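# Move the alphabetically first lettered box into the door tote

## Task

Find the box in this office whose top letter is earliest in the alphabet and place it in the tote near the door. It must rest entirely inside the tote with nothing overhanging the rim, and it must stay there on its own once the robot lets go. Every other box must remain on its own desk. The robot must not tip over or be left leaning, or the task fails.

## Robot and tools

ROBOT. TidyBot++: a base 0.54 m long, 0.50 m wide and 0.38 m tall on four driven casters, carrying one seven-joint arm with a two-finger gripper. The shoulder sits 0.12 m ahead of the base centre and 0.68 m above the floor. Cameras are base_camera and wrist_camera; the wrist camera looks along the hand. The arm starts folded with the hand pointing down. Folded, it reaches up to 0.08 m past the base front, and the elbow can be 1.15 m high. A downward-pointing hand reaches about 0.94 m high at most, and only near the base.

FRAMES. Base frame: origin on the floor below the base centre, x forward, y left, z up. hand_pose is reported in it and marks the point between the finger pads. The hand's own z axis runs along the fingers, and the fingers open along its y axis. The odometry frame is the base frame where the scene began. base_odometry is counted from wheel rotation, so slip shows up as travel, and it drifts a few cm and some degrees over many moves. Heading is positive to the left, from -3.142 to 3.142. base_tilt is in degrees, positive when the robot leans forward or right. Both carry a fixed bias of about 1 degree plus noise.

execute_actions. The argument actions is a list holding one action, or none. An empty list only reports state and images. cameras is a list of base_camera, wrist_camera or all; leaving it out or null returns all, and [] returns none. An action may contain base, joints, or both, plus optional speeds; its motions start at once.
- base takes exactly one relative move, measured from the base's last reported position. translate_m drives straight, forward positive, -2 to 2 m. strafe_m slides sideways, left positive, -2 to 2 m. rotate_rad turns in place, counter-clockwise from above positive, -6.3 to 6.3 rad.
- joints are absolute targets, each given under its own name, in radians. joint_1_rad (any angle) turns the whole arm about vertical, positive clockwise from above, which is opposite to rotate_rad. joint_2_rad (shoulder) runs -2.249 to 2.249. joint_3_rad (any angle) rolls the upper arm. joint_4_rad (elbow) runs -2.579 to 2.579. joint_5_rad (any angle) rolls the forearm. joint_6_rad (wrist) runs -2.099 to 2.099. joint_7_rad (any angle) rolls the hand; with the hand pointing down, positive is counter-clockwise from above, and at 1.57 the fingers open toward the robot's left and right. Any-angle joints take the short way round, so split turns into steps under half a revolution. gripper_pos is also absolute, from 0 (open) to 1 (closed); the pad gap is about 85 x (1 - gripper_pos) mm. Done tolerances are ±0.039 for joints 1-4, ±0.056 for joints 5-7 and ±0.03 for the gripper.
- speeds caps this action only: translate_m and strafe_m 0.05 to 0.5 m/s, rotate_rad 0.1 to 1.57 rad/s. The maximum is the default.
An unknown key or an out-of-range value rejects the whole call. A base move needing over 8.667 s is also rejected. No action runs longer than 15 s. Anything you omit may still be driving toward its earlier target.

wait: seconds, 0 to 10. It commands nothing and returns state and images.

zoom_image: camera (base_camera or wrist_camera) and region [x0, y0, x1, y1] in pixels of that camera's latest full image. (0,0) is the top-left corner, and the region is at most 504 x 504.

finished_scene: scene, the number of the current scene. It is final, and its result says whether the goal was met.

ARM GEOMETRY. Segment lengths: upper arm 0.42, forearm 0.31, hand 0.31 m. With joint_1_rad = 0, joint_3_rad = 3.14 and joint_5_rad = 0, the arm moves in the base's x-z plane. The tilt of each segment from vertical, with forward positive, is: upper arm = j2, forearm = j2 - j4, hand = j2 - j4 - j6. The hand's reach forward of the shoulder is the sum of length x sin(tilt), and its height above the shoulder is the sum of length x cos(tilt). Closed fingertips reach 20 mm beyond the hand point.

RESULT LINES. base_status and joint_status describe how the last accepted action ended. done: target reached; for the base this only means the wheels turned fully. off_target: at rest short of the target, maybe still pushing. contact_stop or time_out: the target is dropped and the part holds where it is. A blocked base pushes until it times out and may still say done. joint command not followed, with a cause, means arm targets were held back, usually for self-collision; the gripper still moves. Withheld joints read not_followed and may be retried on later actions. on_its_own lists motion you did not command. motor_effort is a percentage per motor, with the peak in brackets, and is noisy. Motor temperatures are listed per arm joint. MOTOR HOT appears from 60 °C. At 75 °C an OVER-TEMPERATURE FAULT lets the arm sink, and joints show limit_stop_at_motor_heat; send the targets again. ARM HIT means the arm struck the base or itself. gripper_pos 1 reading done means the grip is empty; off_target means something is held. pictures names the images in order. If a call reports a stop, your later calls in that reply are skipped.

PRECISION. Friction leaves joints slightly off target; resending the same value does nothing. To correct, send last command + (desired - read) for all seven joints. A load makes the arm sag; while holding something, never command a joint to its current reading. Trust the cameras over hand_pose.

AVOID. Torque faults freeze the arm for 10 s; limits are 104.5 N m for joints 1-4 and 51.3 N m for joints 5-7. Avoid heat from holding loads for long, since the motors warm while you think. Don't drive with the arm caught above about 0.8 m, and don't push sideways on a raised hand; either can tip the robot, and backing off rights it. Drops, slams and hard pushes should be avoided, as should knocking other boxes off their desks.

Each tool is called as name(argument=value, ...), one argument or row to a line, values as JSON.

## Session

execute_actions(
  actions=[],
)

Scene clock: 0.00 s.
Motor temperatures (°C, as the motors report them): [25 28 29 32 33 36 35]
base_odometry: x=+0.000 y=+0.000 heading=+0.000 (m, m, rad; odometry frame)
base_tilt: forward=-0.2 right=-0.1 (deg)
base_status: not commanded
joint_positions: joint_1_rad=-0.047 joint_2_rad=-0.349 joint_3_rad=+3.126 joint_4_rad=-2.547 joint_5_rad=+0.023 joint_6_rad=-0.899 joint_7_rad=+1.585 gripper_pos=+0.000
joint_status: not commanded
motor_effort: joint_1_rad=+0 joint_2_rad=-1 joint_3_rad=+0 joint_4_rad=+13 joint_5_rad=+0 joint_6_rad=+0 joint_7_rad=-1 (%)
hand_pose: x=+0.2436 y=+0.0029 z=+0.5818 quat_wxyz=(+0.011, +0.999, +0.045, +0.023) (m; base frame)
pictures: base_camera, wrist_camera
Images, in order (width x height): base_camera 644x364, wrist_camera 644x476.

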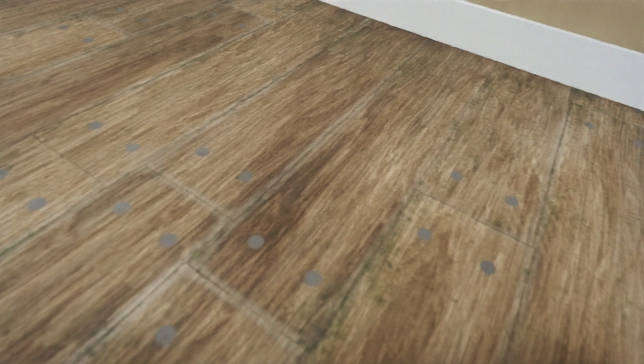

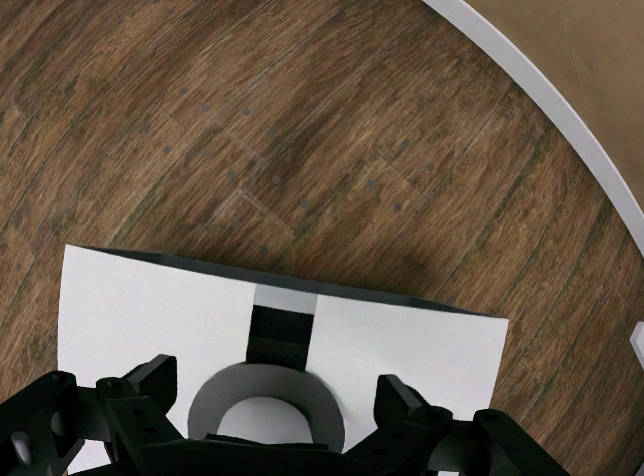

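execute_actions(
  actions=[
    {"base":{"rotate_rad":0.9},"joints":{"joint_2_rad":-0.5,"joint_4_rad":-0.8,"joint_6_rad":-2.0}},
  ],
)

execute_actions(
  actions=[
    {"base":{"rotate_rad":1.57}},
  ],
)

execute_actions(
  actions=[
    {"base":{"rotate_rad":1.57}},
  ],
)

Scene clock: 5.60 s.
Motor temperatures (°C, as the motors report them): [25 28 29 32 33 36 35]
base_odometry: x=+0.000 y=+0.000 heading=+0.900 (m, m, rad; odometry frame)
base_tilt: forward=-0.2 right=-0.1 (deg)
base_status: done
joint_positions: joint_1_rad=-0.047 joint_2_rad=-0.489 joint_3_rad=+3.126 joint_4_rad=-0.814 joint_5_rad=+0.023 joint_6_rad=-1.960 joint_7_rad=+1.585 gripper_pos=+0.000
joint_status: all done
motor_effort: joint_1_rad=+0(1) joint_2_rad=+7(8) joint_3_rad=+1(1) joint_4_rad=+11(19) joint_5_rad=+0(0) joint_6_rad=+7(7) joint_7_rad=-1(1) (%)
hand_pose: x=+0.2566 y=+0.0066 z=+1.1473 quat_wxyz=(+0.002, +0.909, +0.027, +0.416) (m; base frame)
pictures: base_camera, wrist_camera
Images, in order (width x height): base_camera 644x364, wrist_camera 644x476.

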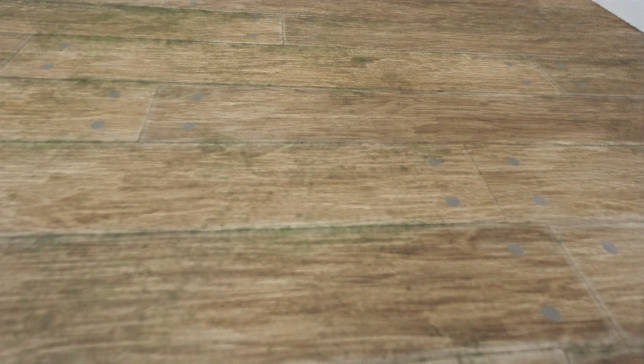

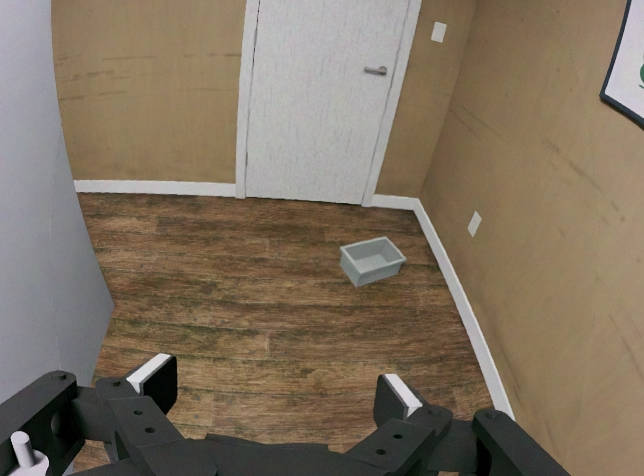

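Scene clock: 7.90 s.
Motor temperatures (°C, as the motors report them): [25 28 29 32 33 36 35]
base_odometry: x=+0.000 y=+0.000 heading=+2.469 (m, m, rad; odometry frame)
base_tilt: forward=-0.2 right=-0.1 (deg)
base_status: done
joint_positions: joint_1_rad=-0.047 joint_2_rad=-0.489 joint_3_rad=+3.126 joint_4_rad=-0.814 joint_5_rad=+0.023 joint_6_rad=-1.960 joint_7_rad=+1.585 gripper_pos=+0.000
joint_status: not commanded
motor_effort: joint_1_rad=+0(0) joint_2_rad=+8(8) joint_3_rad=+1(2) joint_4_rad=+10(10) joint_5_rad=-1(0) joint_6_rad=+7(7) joint_7_rad=+0(0) (%)
hand_pose: x=+0.2566 y=+0.0066 z=+1.1473 quat_wxyz=(+0.002, +0.909, +0.027, +0.416) (m; base frame)
pictures: base_camera, wrist_camera
Images, in order (width x height): base_camera 644x364, wrist_camera 644x476.

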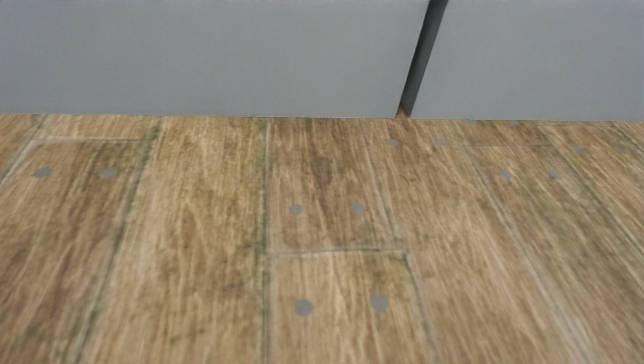

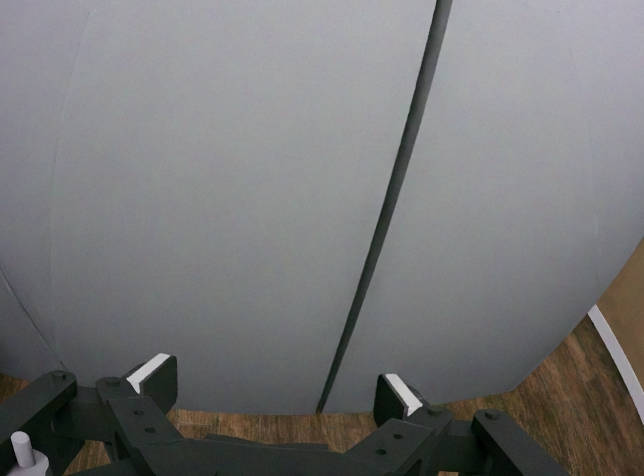

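Scene clock: 10.20 s.
Motor temperatures (°C, as the motors report them): [25 28 29 32 33 36 35]
base_odometry: x=+0.000 y=+0.000 heading=-2.244 (m, m, rad; odometry frame)
base_tilt: forward=-0.3 right=-0.1 (deg)
base_status: done
joint_positions: joint_1_rad=-0.047 joint_2_rad=-0.489 joint_3_rad=+3.126 joint_4_rad=-0.814 joint_5_rad=+0.023 joint_6_rad=-1.960 joint_7_rad=+1.585 gripper_pos=+0.000
joint_status: not commanded
motor_effort: joint_1_rad=+0(0) joint_2_rad=+7(8) joint_3_rad=+1(1) joint_4_rad=+10(10) joint_5_rad=-1(0) joint_6_rad=+7(7) joint_7_rad=-1(1) (%)
hand_pose: x=+0.2566 y=+0.0066 z=+1.1473 quat_wxyz=(+0.002, +0.909, +0.027, +0.416) (m; base frame)
pictures: base_camera, wrist_camera
Images, in order (width x height): base_camera 644x364, wrist_camera 644x476.

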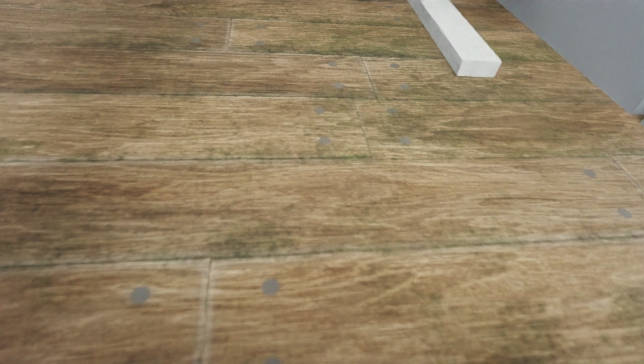

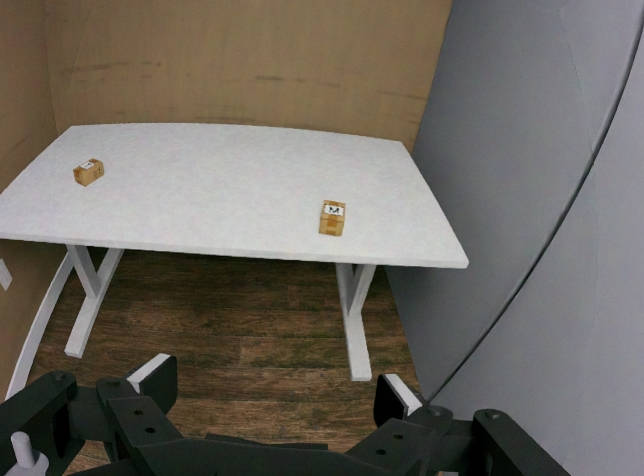

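zoom_image(
  camera="wrist_camera",
  region=[50, 145, 130, 200],
)

zoom_image(
  camera="wrist_camera",
  region=[295, 190, 375, 245],
)

Region (50, 145, 130, 200) of wrist_camera's 644x476 image, scaled by 6.300; it fills the top 346 rows of this view, and the rest is white.

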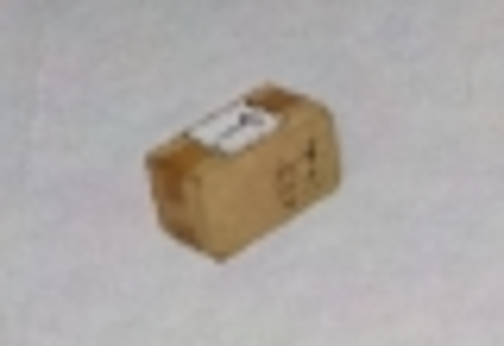

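Region (295, 190, 375, 245) of wrist_camera's 644x476 image, scaled by 6.300; it fills the top 346 rows of this view, and the rest is white.

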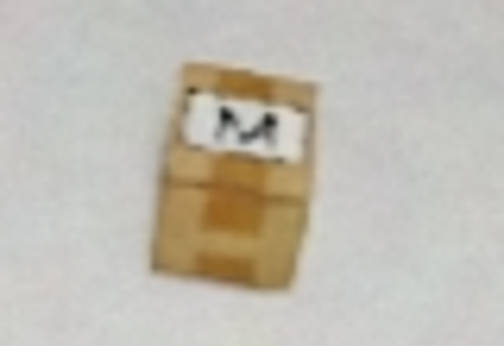

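M, and the other is unclear (P/F?). Look closer.

execute_actions(
  actions=[
    {"base":{"translate_m":0.2},"joints":{"joint_1_rad":-0.6,"joint_2_rad":0.2,"joint_4_rad":-0.3}},
  ],
  cameras=["wrist_camera"],
)

Scene clock: 17.67 s.
Motor temperatures (°C, as the motors report them): [25 28 29 32 33 36 35]
base_odometry: x=-0.125 y=-0.157 heading=-2.243 (m, m, rad; odometry frame)
base_tilt: forward=-0.2 right=-0.1 (deg)
base_status: done
joint_positions: joint_1_rad=-0.578 joint_2_rad=+0.196 joint_3_rad=+3.126 joint_4_rad=-0.318 joint_5_rad=+0.023 joint_6_rad=-1.963 joint_7_rad=+1.585 gripper_pos=+0.000
joint_status: all done
motor_effort: joint_1_rad=+0(0) joint_2_rad=-19(23) joint_3_rad=+0(1) joint_4_rad=+12(14) joint_5_rad=+0(1) joint_6_rad=+6(8) joint_7_rad=-1(1) (%)
hand_pose: x=+0.4778 y=+0.2342 z=+1.1233 quat_wxyz=(-0.086, +0.904, +0.275, +0.315) (m; base frame)
pictures: wrist_camera
Images, in order (width x height): wrist_camera 644x476.

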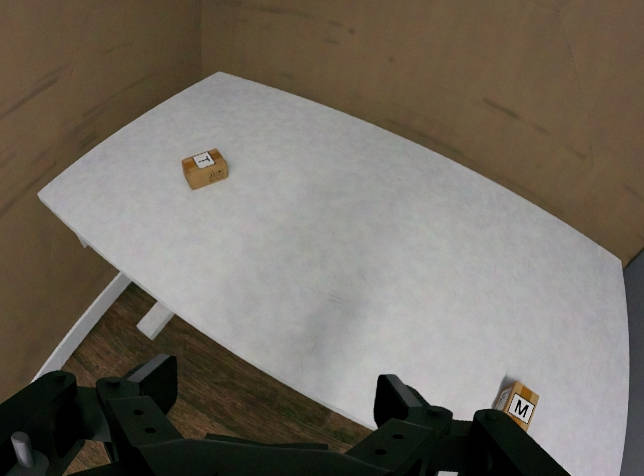

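execute_actions(
  actions=[
    {"base":{"strafe_m":-0.25},"joints":{"joint_1_rad":0.0,"joint_2_rad":-0.5,"joint_4_rad":-0.8}},
  ],
  cameras=[],
)

execute_actions(
  actions=[
    {"base":{"translate_m":-1.7},"joints":{"joint_1_rad":1.3}},
  ],
)

Scene clock: 23.43 s.
Motor temperatures (°C, as the motors report them): [25 28 29 32 33 36 35]
base_odometry: x=-0.320 y=-0.001 heading=-2.242 (m, m, rad; odometry frame)
base_tilt: forward=-0.2 right=+0.0 (deg)
base_status: done
joint_positions: joint_1_rad=-0.023 joint_2_rad=-0.497 joint_3_rad=+3.126 joint_4_rad=-0.781 joint_5_rad=+0.023 joint_6_rad=-1.963 joint_7_rad=+1.585 gripper_pos=+0.000
joint_status: all done
motor_effort: joint_1_rad=+0(3) joint_2_rad=+9(22) joint_3_rad=+0(2) joint_4_rad=+10(13) joint_5_rad=+0(1) joint_6_rad=+7(8) joint_7_rad=+0(0) (%)
hand_pose: x=+0.2493 y=+0.0032 z=+1.1585 quat_wxyz=(+0.006, +0.901, +0.016, +0.432) (m; base frame)
pictures: none
No camera images: the call's "cameras" was empty. Leave "cameras" out to get every camera's image.

Scene clock: 28.20 s.
Motor temperatures (°C, as the motors report them): [25 28 29 32 33 36 35]
base_odometry: x=+0.737 y=+1.331 heading=-2.242 (m, m, rad; odometry frame)
base_tilt: forward=-0.3 right=-0.1 (deg)
base_status: done
joint_positions: joint_1_rad=+1.276 joint_2_rad=-0.496 joint_3_rad=+3.126 joint_4_rad=-0.785 joint_5_rad=+0.023 joint_6_rad=-1.963 joint_7_rad=+1.585 gripper_pos=+0.000
joint_status: all done
motor_effort: joint_1_rad=+0(0) joint_2_rad=+8(10) joint_3_rad=+1(2) joint_4_rad=+10(11) joint_5_rad=+0(1) joint_6_rad=+7(7) joint_7_rad=+0(1) (%)
hand_pose: x=+0.1571 y=-0.1252 z=+1.1571 quat_wxyz=(+0.265, +0.728, -0.533, +0.339) (m; base frame)
pictures: base_camera, wrist_camera
Images, in order (width x height): base_camera 644x364, wrist_camera 644x476.

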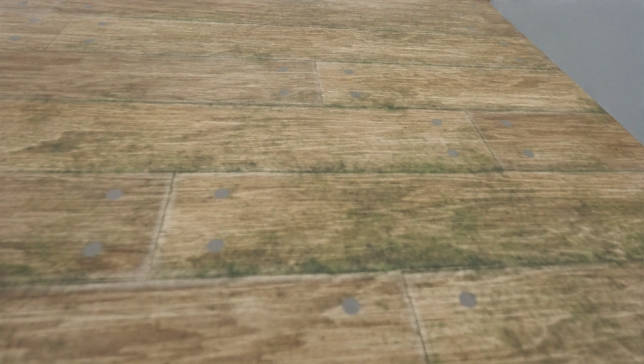

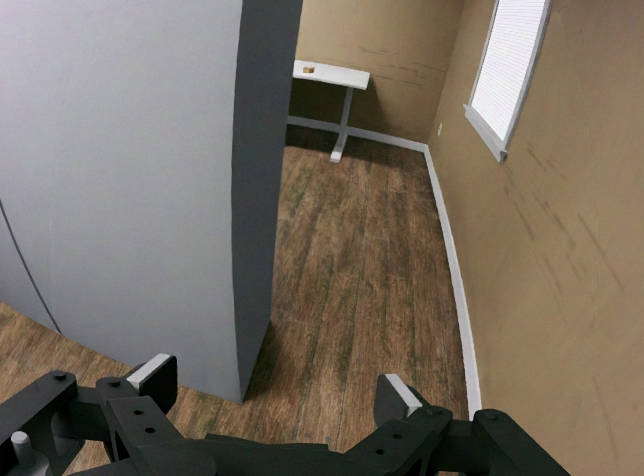

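execute_actions(
  actions=[
    {"base":{"translate_m":0.1},"joints":{"joint_1_rad":1.59,"joint_4_rad":-1.3}},
  ],
  cameras=["wrist_camera"],
)

Scene clock: 34.60 s.
Motor temperatures (°C, as the motors report them): [25 28 29 32 33 36 35]
base_odometry: x=+0.674 y=+1.252 heading=-2.242 (m, m, rad; odometry frame)
base_tilt: forward=-0.3 right=-0.1 (deg)
base_status: done
joint_positions: joint_1_rad=+1.565 joint_2_rad=-0.498 joint_3_rad=+3.126 joint_4_rad=-1.286 joint_5_rad=+0.023 joint_6_rad=-1.963 joint_7_rad=+1.585 gripper_pos=+0.000
joint_status: all done
motor_effort: joint_1_rad=+0(1) joint_2_rad=+3(11) joint_3_rad=+1(3) joint_4_rad=+15(16) joint_5_rad=+0(1) joint_6_rad=+4(8) joint_7_rad=-1(1) (%)
hand_pose: x=+0.1188 y=-0.1405 z=+0.9855 quat_wxyz=(+0.146, +0.701, -0.686, +0.128) (m; base frame)
pictures: wrist_camera
Images, in order (width x height): wrist_camera 644x476.

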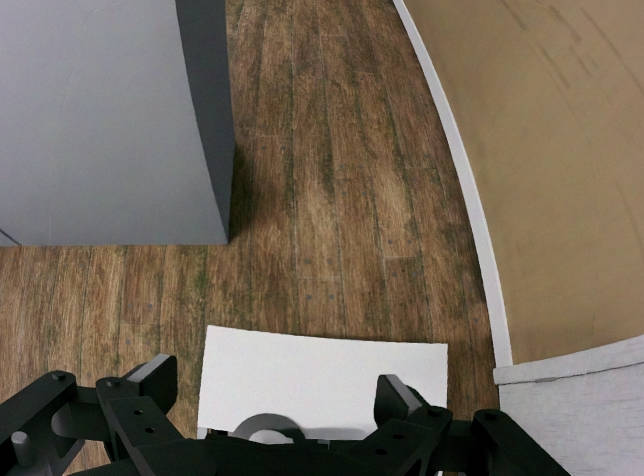

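execute_actions(
  actions=[
    {"base":{"translate_m":-0.17}},
  ],
  cameras=["wrist_camera"],
)

execute_actions(
  actions=[
    {"base":{"strafe_m":-1.6},"joints":{"joint_1_rad":0.7,"joint_4_rad":-0.7}},
  ],
)

Scene clock: 39.03 s.
Motor temperatures (°C, as the motors report them): [25 28 29 32 33 35 35]
base_odometry: x=+0.780 y=+1.386 heading=-2.242 (m, m, rad; odometry frame)
base_tilt: forward=-0.2 right=-0.1 (deg)
base_status: done
joint_positions: joint_1_rad=+1.565 joint_2_rad=-0.498 joint_3_rad=+3.126 joint_4_rad=-1.286 joint_5_rad=+0.023 joint_6_rad=-1.963 joint_7_rad=+1.585 gripper_pos=+0.000
joint_status: not commanded
motor_effort: joint_1_rad=+0(0) joint_2_rad=+3(4) joint_3_rad=+0(3) joint_4_rad=+14(15) joint_5_rad=+0(1) joint_6_rad=+3(4) joint_7_rad=-1(1) (%)
hand_pose: x=+0.1187 y=-0.1405 z=+0.9855 quat_wxyz=(+0.146, +0.701, -0.686, +0.128) (m; base frame)
pictures: wrist_camera
Images, in order (width x height): wrist_camera 644x476.

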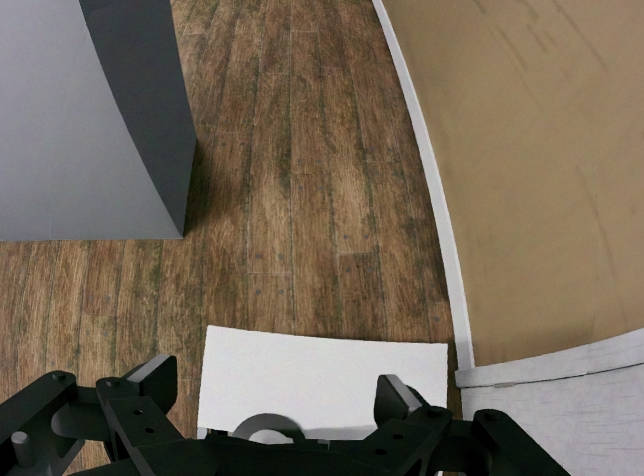

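Scene clock: 43.60 s.
Motor temperatures (°C, as the motors report them): [25 28 29 32 33 35 35]
base_odometry: x=-0.473 y=+2.381 heading=-2.242 (m, m, rad; odometry frame)
base_tilt: forward=-0.3 right=-0.1 (deg)
base_status: done
joint_positions: joint_1_rad=+0.723 joint_2_rad=-0.500 joint_3_rad=+3.126 joint_4_rad=-0.716 joint_5_rad=+0.023 joint_6_rad=-1.963 joint_7_rad=+1.585 gripper_pos=+0.000
joint_status: all done
motor_effort: joint_1_rad=+0(2) joint_2_rad=+9(11) joint_3_rad=+0(1) joint_4_rad=+9(15) joint_5_rad=+0(0) joint_6_rad=+8(8) joint_7_rad=+0(1) (%)
hand_pose: x=+0.2100 y=-0.0800 z=+1.1802 quat_wxyz=(+0.174, +0.831, -0.308, +0.429) (m; base frame)
pictures: base_camera, wrist_camera
Images, in order (width x height): base_camera 644x364, wrist_camera 644x476.

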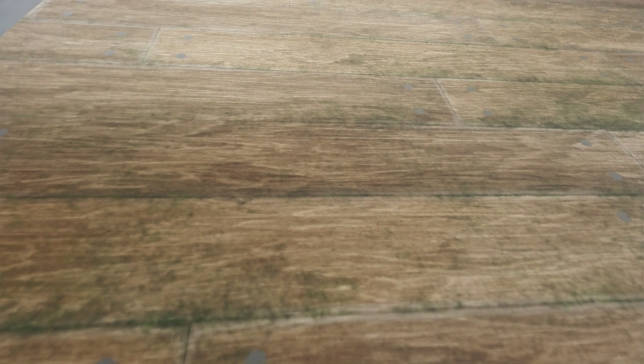

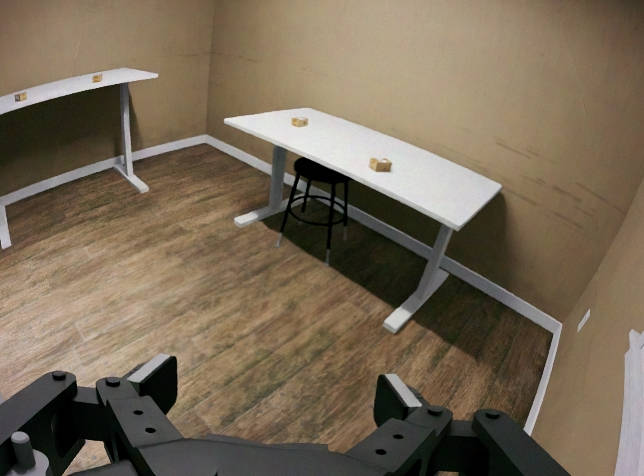

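execute_actions(
  actions=[
    {"base":{"translate_m":1.2},"joints":{"joint_1_rad":1.57,"joint_2_rad":0.1,"joint_4_rad":-0.2}},
  ],
  cameras=[],
)

execute_actions(
  actions=[
    {"base":{"strafe_m":-0.4}},
  ],
)

Scene clock: 50.33 s.
Motor temperatures (°C, as the motors report them): [25 28 29 32 33 35 35]
base_odometry: x=-1.220 y=+1.442 heading=-2.243 (m, m, rad; odometry frame)
base_tilt: forward=-0.2 right=-0.1 (deg)
base_status: done
joint_positions: joint_1_rad=+1.548 joint_2_rad=+0.093 joint_3_rad=+3.126 joint_4_rad=-0.219 joint_5_rad=+0.023 joint_6_rad=-1.963 joint_7_rad=+1.585 gripper_pos=+0.000
joint_status: all done
motor_effort: joint_1_rad=+0(1) joint_2_rad=-12(13) joint_3_rad=+0(1) joint_4_rad=+10(11) joint_5_rad=+0(1) joint_6_rad=+7(9) joint_7_rad=-1(0) (%)
hand_pose: x=+0.1274 y=-0.3726 z=+1.1984 quat_wxyz=(+0.298, +0.653, -0.631, +0.295) (m; base frame)
pictures: none
No camera images: the call's "cameras" was empty. Leave "cameras" out to get every camera's image.

Scene clock: 52.50 s.
Motor temperatures (°C, as the motors report them): [25 28 29 32 33 35 35]
base_odometry: x=-1.533 y=+1.691 heading=-2.242 (m, m, rad; odometry frame)
base_tilt: forward=-0.3 right=+0.0 (deg)
base_status: done
joint_positions: joint_1_rad=+1.548 joint_2_rad=+0.107 joint_3_rad=+3.126 joint_4_rad=-0.214 joint_5_rad=+0.023 joint_6_rad=-1.963 joint_7_rad=+1.585 gripper_pos=+0.000
joint_status: not commanded
motor_effort: joint_1_rad=+0(1) joint_2_rad=-13(17) joint_3_rad=+0(0) joint_4_rad=+10(11) joint_5_rad=+0(0) joint_6_rad=+7(8) joint_7_rad=-1(1) (%)
hand_pose: x=+0.1276 y=-0.3793 z=+1.1948 quat_wxyz=(+0.295, +0.654, -0.632, +0.293) (m; base frame)
pictures: base_camera, wrist_camera
Images, in order (width x height): base_camera 644x364, wrist_camera 644x476.

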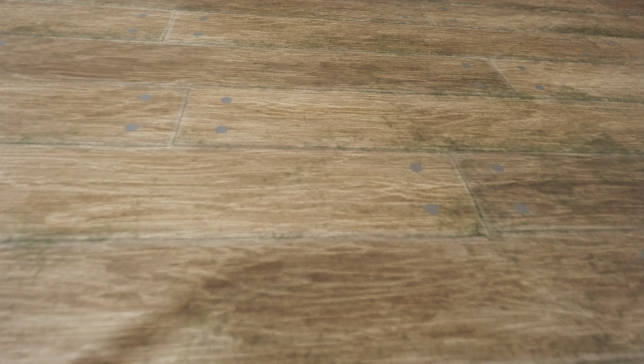

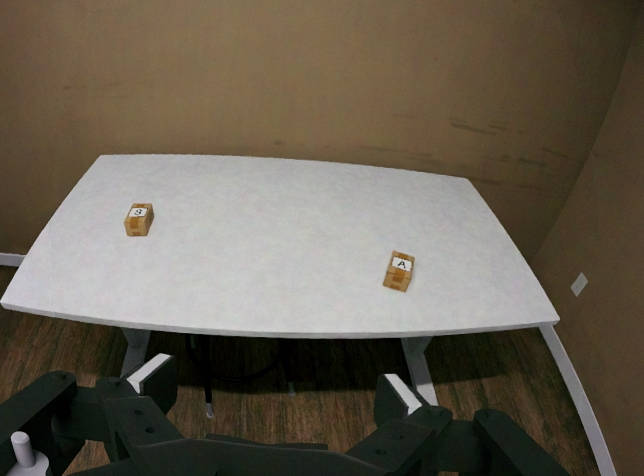

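zoom_image(
  camera="wrist_camera",
  region=[360, 240, 440, 300],
)

Region (360, 240, 440, 300) of wrist_camera's 644x476 image, scaled by 6.300; it fills the top 378 rows of this view, and the rest is white.

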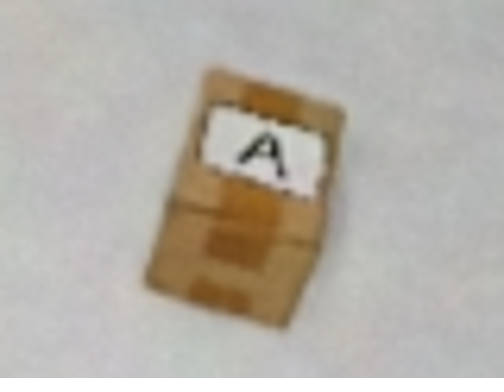

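execute_actions(
  actions=[
    {"base":{"translate_m":0.27}},
  ],
  cameras=[],
)

execute_actions(
  actions=[
    {"base":{"rotate_rad":-2.02},"joints":{"joint_1_rad":-0.02,"joint_3_rad":3.16,"joint_5_rad":-0.03,"joint_2_rad":-0.13,"joint_4_rad":-1.5,"joint_6_rad":-0.9}},
  ],
)

Scene clock: 62.63 s.
Motor temperatures (°C, as the motors report them): [25 28 29 32 33 35 35]
base_odometry: x=-1.702 y=+1.479 heading=-2.243 (m, m, rad; odometry frame)
base_tilt: forward=-0.2 right=-0.1 (deg)
base_status: done
joint_positions: joint_1_rad=+1.550 joint_2_rad=+0.107 joint_3_rad=+3.126 joint_4_rad=-0.214 joint_5_rad=+0.023 joint_6_rad=-1.963 joint_7_rad=+1.585 gripper_pos=+0.000
joint_status: not commanded
motor_effort: joint_1_rad=+0(2) joint_2_rad=-13(13) joint_3_rad=+0(1) joint_4_rad=+10(11) joint_5_rad=+0(1) joint_6_rad=+7(7) joint_7_rad=-1(1) (%)
hand_pose: x=+0.1269 y=-0.3793 z=+1.1948 quat_wxyz=(+0.296, +0.653, -0.633, +0.292) (m; base frame)
pictures: none
No camera images: the call's "cameras" was empty. Leave "cameras" out to get every camera's image.

Scene clock: 65.47 s.
Motor temperatures (°C, as the motors report them): [25 28 29 32 33 36 35]
base_odometry: x=-1.702 y=+1.479 heading=+2.021 (m, m, rad; odometry frame)
base_tilt: forward=-0.2 right=-0.1 (deg)
base_status: done
joint_positions: joint_1_rad=+0.000 joint_2_rad=-0.112 joint_3_rad=+3.143 joint_4_rad=-1.485 joint_5_rad=-0.002 joint_6_rad=-0.942 joint_7_rad=+1.585 gripper_pos=+0.000
joint_status: all done
motor_effort: joint_1_rad=+0(2) joint_2_rad=-16(19) joint_3_rad=+0(1) joint_4_rad=+21(21) joint_5_rad=+0(0) joint_6_rad=+7(7) joint_7_rad=-1(0) (%)
hand_pose: x=+0.6093 y=+0.0012 z=+0.9513 quat_wxyz=(+0.002, +0.916, +0.006, +0.402) (m; base frame)
pictures: base_camera, wrist_camera
Images, in order (width x height): base_camera 644x364, wrist_camera 644x476.

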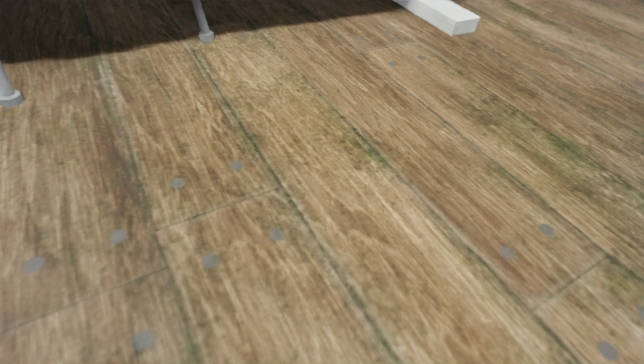

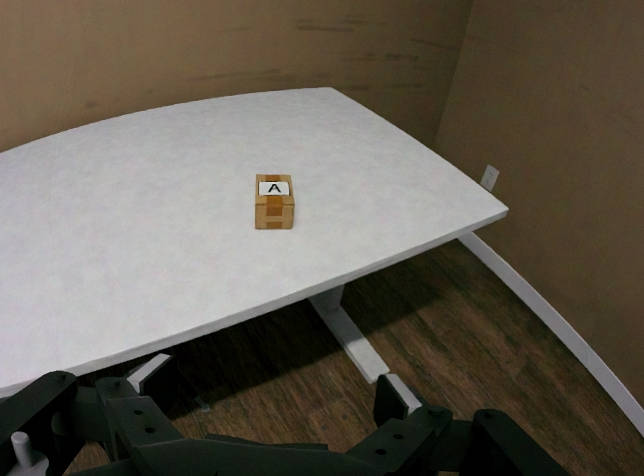

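execute_actions(
  actions=[
    {"base":{"translate_m":0.27}},
  ],
)

Scene clock: 69.07 s.
Motor temperatures (°C, as the motors report them): [25 28 29 32 33 36 35]
base_odometry: x=-1.819 y=+1.723 heading=+2.021 (m, m, rad; odometry frame)
base_tilt: forward=-0.2 right=-0.1 (deg)
base_status: done
joint_positions: joint_1_rad=+0.000 joint_2_rad=-0.122 joint_3_rad=+3.143 joint_4_rad=-1.486 joint_5_rad=-0.002 joint_6_rad=-0.938 joint_7_rad=+1.585 gripper_pos=+0.000
joint_status: not commanded
motor_effort: joint_1_rad=+0(0) joint_2_rad=-15(19) joint_3_rad=+1(0) joint_4_rad=+21(22) joint_5_rad=+0(1) joint_6_rad=+7(8) joint_7_rad=-1(1) (%)
hand_pose: x=+0.6074 y=+0.0012 z=+0.9562 quat_wxyz=(+0.002, +0.913, +0.006, +0.408) (m; base frame)
pictures: base_camera, wrist_camera
Images, in order (width x height): base_camera 644x364, wrist_camera 644x476.

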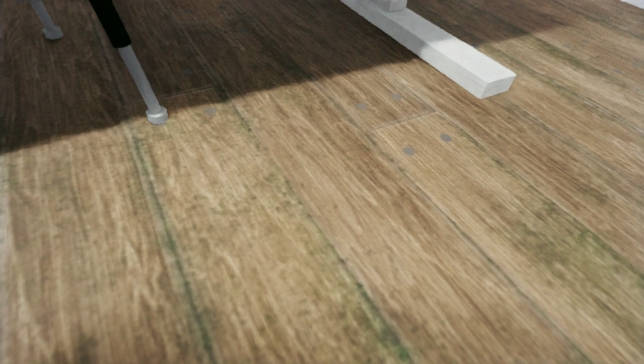

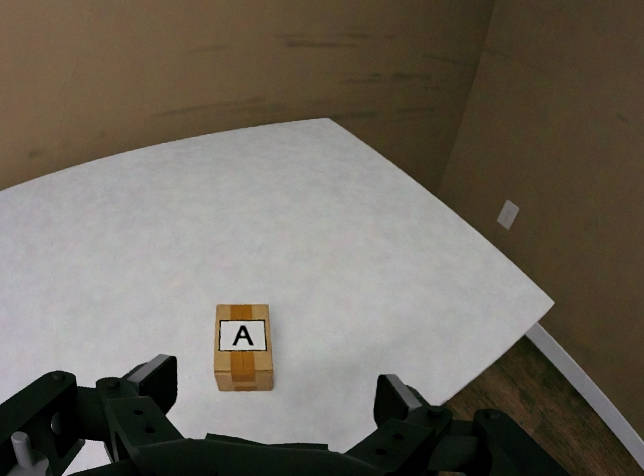

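execute_actions(
  actions=[
    {"base":{"strafe_m":0.05},"joints":{"joint_2_rad":0.1,"joint_4_rad":-1.62,"joint_6_rad":-0.56}},
  ],
  cameras=["wrist_camera"],
)

Scene clock: 74.53 s.
Motor temperatures (°C, as the motors report them): [25 28 29 32 33 36 35]
base_odometry: x=-1.864 y=+1.701 heading=+2.020 (m, m, rad; odometry frame)
base_tilt: forward=-0.2 right=-0.1 (deg)
base_status: done
joint_positions: joint_1_rad=-0.006 joint_2_rad=+0.105 joint_3_rad=+3.148 joint_4_rad=-1.612 joint_5_rad=-0.003 joint_6_rad=-0.602 joint_7_rad=+1.585 gripper_pos=+0.000
joint_status: all done
motor_effort: joint_1_rad=+0(1) joint_2_rad=-23(28) joint_3_rad=+0(3) joint_4_rad=+21(23) joint_5_rad=+0(1) joint_6_rad=+7(7) joint_7_rad=-1(1) (%)
hand_pose: x=+0.7025 y=+0.0019 z=+0.8428 quat_wxyz=(+0.002, +0.916, +0.006, +0.400) (m; base frame)
pictures: wrist_camera
Images, in order (width x height): wrist_camera 644x476.

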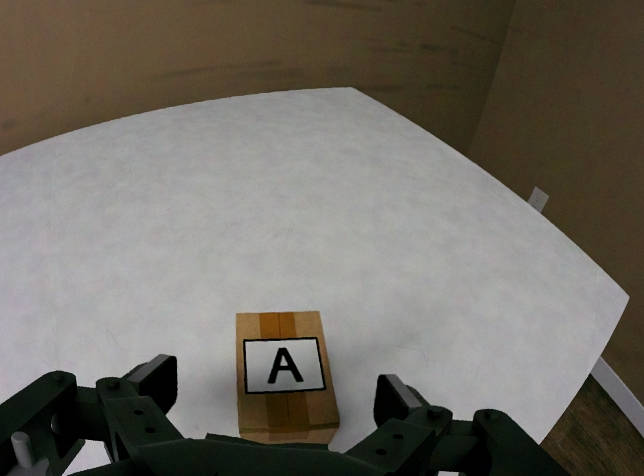

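execute_actions(
  actions=[
    {"joints":{"joint_2_rad":0.26,"joint_4_rad":-1.735,"joint_6_rad":-0.26}},
  ],
  cameras=["wrist_camera"],
)

Scene clock: 79.30 s.
Motor temperatures (°C, as the motors report them): [25 29 29 32 33 36 35]
base_odometry: x=-1.864 y=+1.701 heading=+2.020 (m, m, rad; odometry frame)
base_tilt: forward=-0.2 right=-0.1 (deg)
base_status: not commanded
joint_positions: joint_1_rad=-0.006 joint_2_rad=+0.264 joint_3_rad=+3.148 joint_4_rad=-1.726 joint_5_rad=-0.003 joint_6_rad=-0.301 joint_7_rad=+1.585 gripper_pos=+0.000
joint_status: all done
motor_effort: joint_1_rad=+0(0) joint_2_rad=-28(30) joint_3_rad=+0(0) joint_4_rad=+19(21) joint_5_rad=+0(0) joint_6_rad=+7(7) joint_7_rad=-1(0) (%)
hand_pose: x=+0.7499 y=+0.0018 z=+0.7542 quat_wxyz=(+0.003, +0.911, +0.006, +0.412) (m; base frame)
pictures: wrist_camera
Images, in order (width x height): wrist_camera 644x476.

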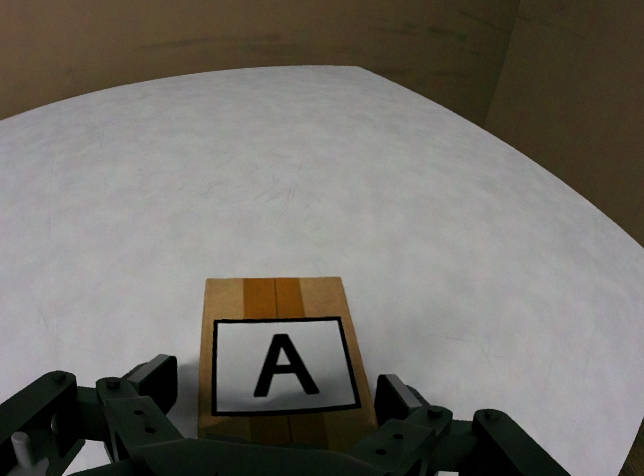

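execute_actions(
  actions=[
    {"joints":{"joint_2_rad":0.285}},
  ],
  cameras=[],
)

execute_actions(
  actions=[
    {"joints":{"gripper_pos":1}},
  ],
  cameras=["wrist_camera"],
)

execute_actions(
  actions=[
    {"joints":{"joint_2_rad":-0.1}},
  ],
  cameras=["wrist_camera"],
)

Scene clock: 84.63 s.
Motor temperatures (°C, as the motors report them): [25 29 29 32 33 36 35]
base_odometry: x=-1.864 y=+1.701 heading=+2.020 (m, m, rad; odometry frame)
base_tilt: forward=-0.2 right=-0.1 (deg)
base_status: not commanded
joint_positions: joint_1_rad=-0.006 joint_2_rad=+0.275 joint_3_rad=+3.148 joint_4_rad=-1.726 joint_5_rad=-0.003 joint_6_rad=-0.301 joint_7_rad=+1.585 gripper_pos=+0.000
joint_status: all done
motor_effort: joint_1_rad=+0(0) joint_2_rad=-28(29) joint_3_rad=+0(0) joint_4_rad=+21(20) joint_5_rad=-1(0) joint_6_rad=+7(7) joint_7_rad=-1(1) (%)
hand_pose: x=+0.7506 y=+0.0018 z=+0.7475 quat_wxyz=(+0.003, +0.913, +0.006, +0.407) (m; base frame)
pictures: none
No camera images: the call's "cameras" was empty. Leave "cameras" out to get every camera's image.

Scene clock: 85.73 s.
Motor temperatures (°C, as the motors report them): [25 29 29 32 33 36 35]
base_odometry: x=-1.864 y=+1.701 heading=+2.020 (m, m, rad; odometry frame)
base_tilt: forward=-0.2 right=+0.0 (deg)
base_status: not commanded
joint_positions: joint_1_rad=-0.006 joint_2_rad=+0.275 joint_3_rad=+3.148 joint_4_rad=-1.726 joint_5_rad=-0.003 joint_6_rad=-0.294 joint_7_rad=+1.585 gripper_pos=+0.320
joint_status: gripper_pos off_target (ended at +0.320, target +1.000)
motor_effort: joint_1_rad=+0(2) joint_2_rad=-27(30) joint_3_rad=+0(1) joint_4_rad=+18(21) joint_5_rad=+0(1) joint_6_rad=+6(8) joint_7_rad=+0(0) (%)
hand_pose: x=+0.7520 y=+0.0018 z=+0.7489 quat_wxyz=(+0.003, +0.912, +0.006, +0.410) (m; base frame)
pictures: wrist_camera
Images, in order (width x height): wrist_camera 644x476.

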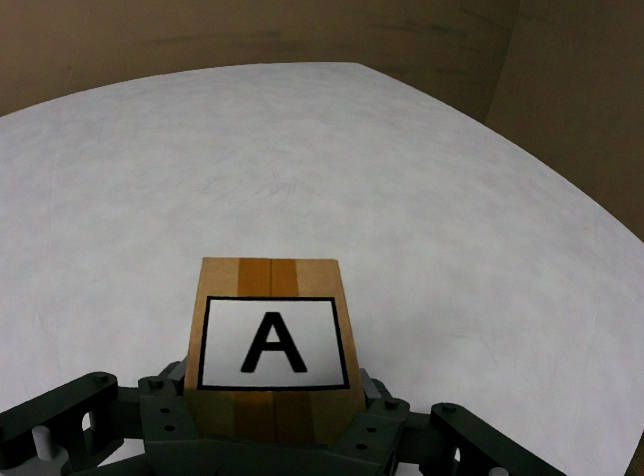

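Scene clock: 87.27 s.
Motor temperatures (°C, as the motors report them): [25 29 29 32 33 36 35]
base_odometry: x=-1.864 y=+1.701 heading=+2.020 (m, m, rad; odometry frame)
base_tilt: forward=-0.2 right=-0.1 (deg)
base_status: not commanded
joint_positions: joint_1_rad=-0.006 joint_2_rad=-0.098 joint_3_rad=+3.148 joint_4_rad=-1.732 joint_5_rad=-0.003 joint_6_rad=-0.294 joint_7_rad=+1.585 gripper_pos=+0.320
joint_status: all done
motor_effort: joint_1_rad=+0(0) joint_2_rad=-18(31) joint_3_rad=+0(1) joint_4_rad=+23(23) joint_5_rad=+0(0) joint_6_rad=+9(9) joint_7_rad=-1(0) (%)
hand_pose: x=+0.6834 y=+0.0014 z=+0.9719 quat_wxyz=(+0.003, +0.821, +0.005, +0.570) (m; base frame)
pictures: wrist_camera
Images, in order (width x height): wrist_camera 644x476.

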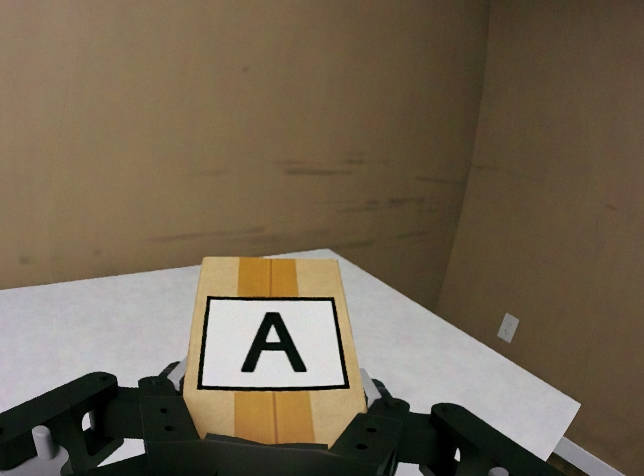

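execute_actions(
  actions=[
    {"base":{"translate_m":-0.2},"joints":{"joint_2_rad":-0.5}},
  ],
  cameras=[],
)

execute_actions(
  actions=[
    {"base":{"rotate_rad":-2.69},"joints":{"joint_4_rad":-2.0,"joint_6_rad":-1.3},"speeds":{"rotate_rad":1.2}},
  ],
  cameras=[],
)

execute_actions(
  actions=[
    {"base":{"strafe_m":1.48}},
  ],
)

Scene clock: 92.73 s.
Motor temperatures (°C, as the motors report them): [25 29 29 32 33 36 35]
base_odometry: x=-1.777 y=+1.521 heading=+2.020 (m, m, rad; odometry frame)
base_tilt: forward=-0.2 right=-0.1 (deg)
base_status: done
joint_positions: joint_1_rad=-0.006 joint_2_rad=-0.502 joint_3_rad=+3.148 joint_4_rad=-1.731 joint_5_rad=-0.003 joint_6_rad=-0.294 joint_7_rad=+1.585 gripper_pos=+0.320
joint_status: all done
motor_effort: joint_1_rad=+0(0) joint_2_rad=-4(23) joint_3_rad=+0(0) joint_4_rad=+23(24) joint_5_rad=+0(1) joint_6_rad=+10(10) joint_7_rad=+0(1) (%)
hand_pose: x=+0.5239 y=+0.0005 z=+1.1704 quat_wxyz=(+0.003, +0.690, +0.004, +0.723) (m; base frame)
pictures: none
No camera images: the call's "cameras" was empty. Leave "cameras" out to get every camera's image.

Scene clock: 96.03 s.
Motor temperatures (°C, as the motors report them): [25 29 29 32 33 36 35]
base_odometry: x=-1.777 y=+1.520 heading=-0.669 (m, m, rad; odometry frame)
base_tilt: forward=-0.3 right=-0.1 (deg)
base_status: done
joint_positions: joint_1_rad=-0.006 joint_2_rad=-0.500 joint_3_rad=+3.148 joint_4_rad=-1.996 joint_5_rad=-0.003 joint_6_rad=-1.277 joint_7_rad=+1.585 gripper_pos=+0.320
joint_status: all done
motor_effort: joint_1_rad=+0(2) joint_2_rad=-1(5) joint_3_rad=+1(5) joint_4_rad=+20(23) joint_5_rad=+0(1) joint_6_rad=+4(10) joint_7_rad=+0(1) (%)
hand_pose: x=+0.3430 y=+0.0020 z=+0.7840 quat_wxyz=(-0.002, +0.983, +0.007, +0.183) (m; base frame)
pictures: none
No camera images: the call's "cameras" was empty. Leave "cameras" out to get every camera's image.

Scene clock: 100.37 s.
Motor temperatures (°C, as the motors report them): [25 29 29 32 33 36 35]
base_odometry: x=-0.858 y=+2.680 heading=-0.670 (m, m, rad; odometry frame)
base_tilt: forward=-0.2 right=-0.1 (deg)
base_status: done
joint_positions: joint_1_rad=-0.006 joint_2_rad=-0.500 joint_3_rad=+3.149 joint_4_rad=-1.996 joint_5_rad=-0.004 joint_6_rad=-1.277 joint_7_rad=+1.585 gripper_pos=+0.320
joint_status: not commanded
motor_effort: joint_1_rad=+0(0) joint_2_rad=-1(1) joint_3_rad=+1(1) joint_4_rad=+20(20) joint_5_rad=+0(1) joint_6_rad=+4(4) joint_7_rad=-1(1) (%)
hand_pose: x=+0.3430 y=+0.0023 z=+0.7840 quat_wxyz=(-0.002, +0.983, +0.006, +0.183) (m; base frame)
pictures: base_camera, wrist_camera
Images, in order (width x height): base_camera 644x364, wrist_camera 644x476.

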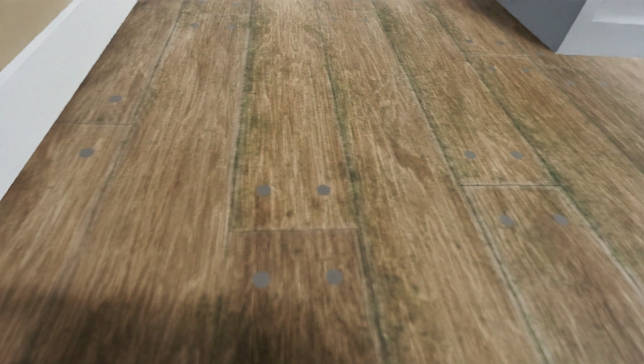

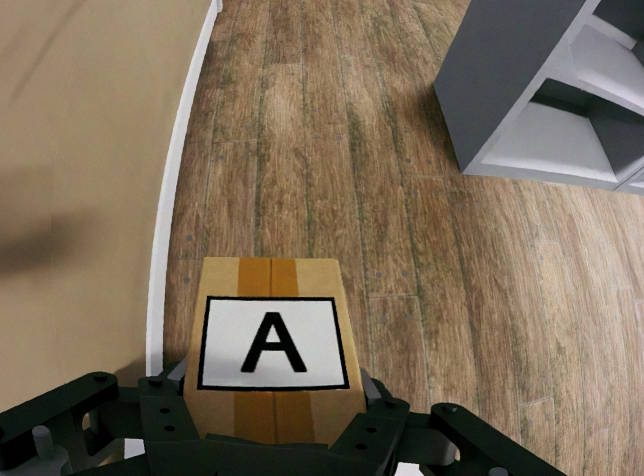

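execute_actions(
  actions=[
    {"base":{"translate_m":1.7}},
  ],
)

Scene clock: 107.03 s.
Motor temperatures (°C, as the motors report them): [25 29 29 32 33 36 35]
base_odometry: x=+0.476 y=+1.625 heading=-0.670 (m, m, rad; odometry frame)
base_tilt: forward=-0.1 right=-0.1 (deg)
base_status: done
joint_positions: joint_1_rad=-0.006 joint_2_rad=-0.499 joint_3_rad=+3.149 joint_4_rad=-1.996 joint_5_rad=-0.004 joint_6_rad=-1.277 joint_7_rad=+1.585 gripper_pos=+0.320
joint_status: not commanded
motor_effort: joint_1_rad=+0(1) joint_2_rad=-1(3) joint_3_rad=+1(1) joint_4_rad=+20(20) joint_5_rad=+0(1) joint_6_rad=+4(5) joint_7_rad=-1(0) (%)
hand_pose: x=+0.3431 y=+0.0023 z=+0.7838 quat_wxyz=(-0.003, +0.983, +0.006, +0.183) (m; base frame)
pictures: base_camera, wrist_camera
Images, in order (width x height): base_camera 644x364, wrist_camera 644x476.

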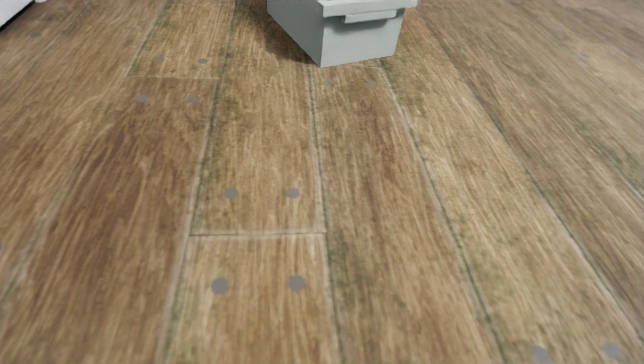

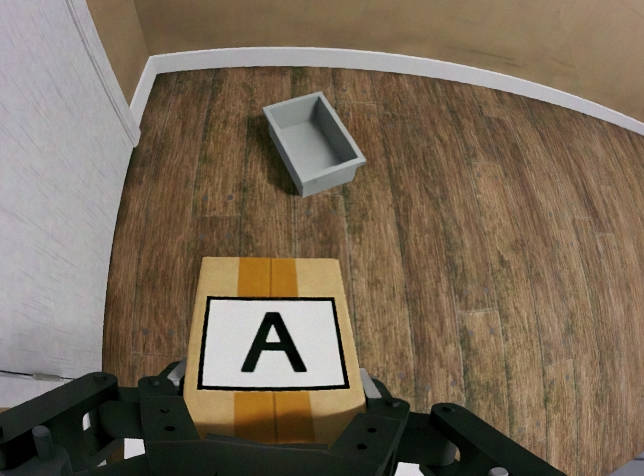

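execute_actions(
  actions=[
    {"base":{"translate_m":0.4}},
  ],
  cameras=[],
)

execute_actions(
  actions=[
    {"base":{"strafe_m":-0.28}},
  ],
  cameras=[],
)

execute_actions(
  actions=[
    {"base":{"rotate_rad":0.4},"joints":{"joint_2_rad":1.29,"joint_4_rad":-1.986,"joint_6_rad":0.86}},
  ],
)

Scene clock: 112.57 s.
Motor temperatures (°C, as the motors report them): [25 29 29 32 33 36 35]
base_odometry: x=+0.790 y=+1.377 heading=-0.669 (m, m, rad; odometry frame)
base_tilt: forward=-0.3 right=-0.1 (deg)
base_status: done
joint_positions: joint_1_rad=-0.006 joint_2_rad=-0.494 joint_3_rad=+3.149 joint_4_rad=-1.996 joint_5_rad=-0.004 joint_6_rad=-1.277 joint_7_rad=+1.585 gripper_pos=+0.320
joint_status: not commanded
motor_effort: joint_1_rad=+0(0) joint_2_rad=-1(5) joint_3_rad=+1(1) joint_4_rad=+20(19) joint_5_rad=+0(1) joint_6_rad=+4(5) joint_7_rad=-1(0) (%)
hand_pose: x=+0.3435 y=+0.0023 z=+0.7828 quat_wxyz=(-0.003, +0.984, +0.006, +0.180) (m; base frame)
pictures: none
No camera images: the call's "cameras" was empty. Leave "cameras" out to get every camera's image.

Scene clock: 114.43 s.
Motor temperatures (°C, as the motors report them): [25 29 29 32 33 36 35]
base_odometry: x=+0.616 y=+1.158 heading=-0.668 (m, m, rad; odometry frame)
base_tilt: forward=-0.2 right=-0.1 (deg)
base_status: done
joint_positions: joint_1_rad=-0.006 joint_2_rad=-0.494 joint_3_rad=+3.151 joint_4_rad=-1.996 joint_5_rad=-0.005 joint_6_rad=-1.277 joint_7_rad=+1.585 gripper_pos=+0.320
joint_status: not commanded
motor_effort: joint_1_rad=+0(0) joint_2_rad=-2(2) joint_3_rad=+1(2) joint_4_rad=+20(19) joint_5_rad=+0(2) joint_6_rad=+4(4) joint_7_rad=-1(1) (%)
hand_pose: x=+0.3435 y=+0.0018 z=+0.7829 quat_wxyz=(-0.003, +0.984, +0.005, +0.180) (m; base frame)
pictures: none
No camera images: the call's "cameras" was empty. Leave "cameras" out to get every camera's image.

Scene clock: 117.50 s.
Motor temperatures (°C, as the motors report them): [25 29 29 32 33 36 35]
base_odometry: x=+0.616 y=+1.158 heading=-0.269 (m, m, rad; odometry frame)
base_tilt: forward=-0.3 right=-0.1 (deg)
base_status: done
joint_positions: joint_1_rad=-0.006 joint_2_rad=+1.285 joint_3_rad=+3.151 joint_4_rad=-1.996 joint_5_rad=-0.005 joint_6_rad=+0.815 joint_7_rad=+1.585 gripper_pos=+0.320
joint_status: all done
motor_effort: joint_1_rad=+0(1) joint_2_rad=-36(38) joint_3_rad=-1(1) joint_4_rad=+3(20) joint_5_rad=+0(1) joint_6_rad=+7(6) joint_7_rad=-1(0) (%)
hand_pose: x=+0.6735 y=-0.0020 z=+0.2460 quat_wxyz=(+0.007, +0.943, +0.008, +0.331) (m; base frame)
pictures: base_camera, wrist_camera
Images, in order (width x height): base_camera 644x364, wrist_camera 644x476.

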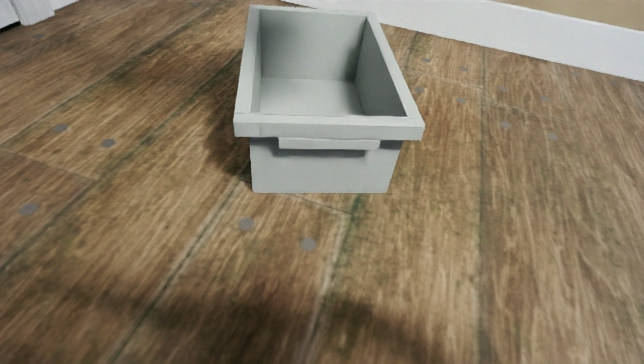

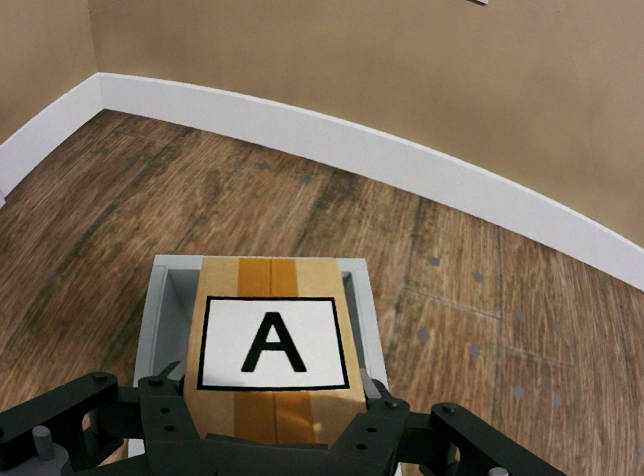

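Great. Forward 4 cm and lower.

execute_actions(
  actions=[
    {"base":{"translate_m":0.045},"joints":{"joint_2_rad":1.705,"joint_4_rad":-1.65,"joint_6_rad":0.99}},
  ],
)

Scene clock: 121.30 s.
Motor temperatures (°C, as the motors report them): [25 29 29 32 33 36 35]
base_odometry: x=+0.660 y=+1.146 heading=-0.268 (m, m, rad; odometry frame)
base_tilt: forward=-0.2 right=+0.0 (deg)
base_status: done
joint_positions: joint_1_rad=-0.006 joint_2_rad=+1.709 joint_3_rad=+3.151 joint_4_rad=-1.669 joint_5_rad=-0.005 joint_6_rad=+0.945 joint_7_rad=+1.585 gripper_pos=+0.320
joint_status: all done
motor_effort: joint_1_rad=+0(2) joint_2_rad=-36(39) joint_3_rad=-1(1) joint_4_rad=+0(5) joint_5_rad=-1(0) joint_6_rad=+7(7) joint_7_rad=+0(0) (%)
hand_pose: x=+0.6653 y=-0.0016 z=+0.0821 quat_wxyz=(+0.007, +0.938, +0.010, +0.347) (m; base frame)
pictures: base_camera, wrist_camera
Images, in order (width x height): base_camera 644x364, wrist_camera 644x476.

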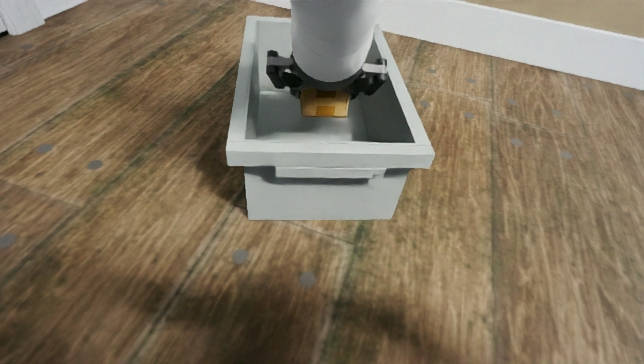

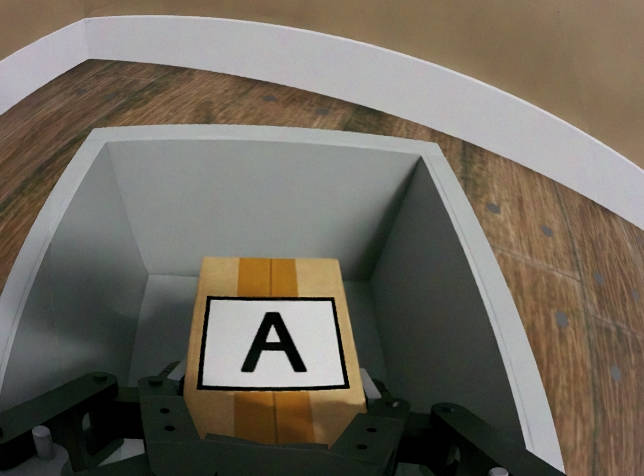

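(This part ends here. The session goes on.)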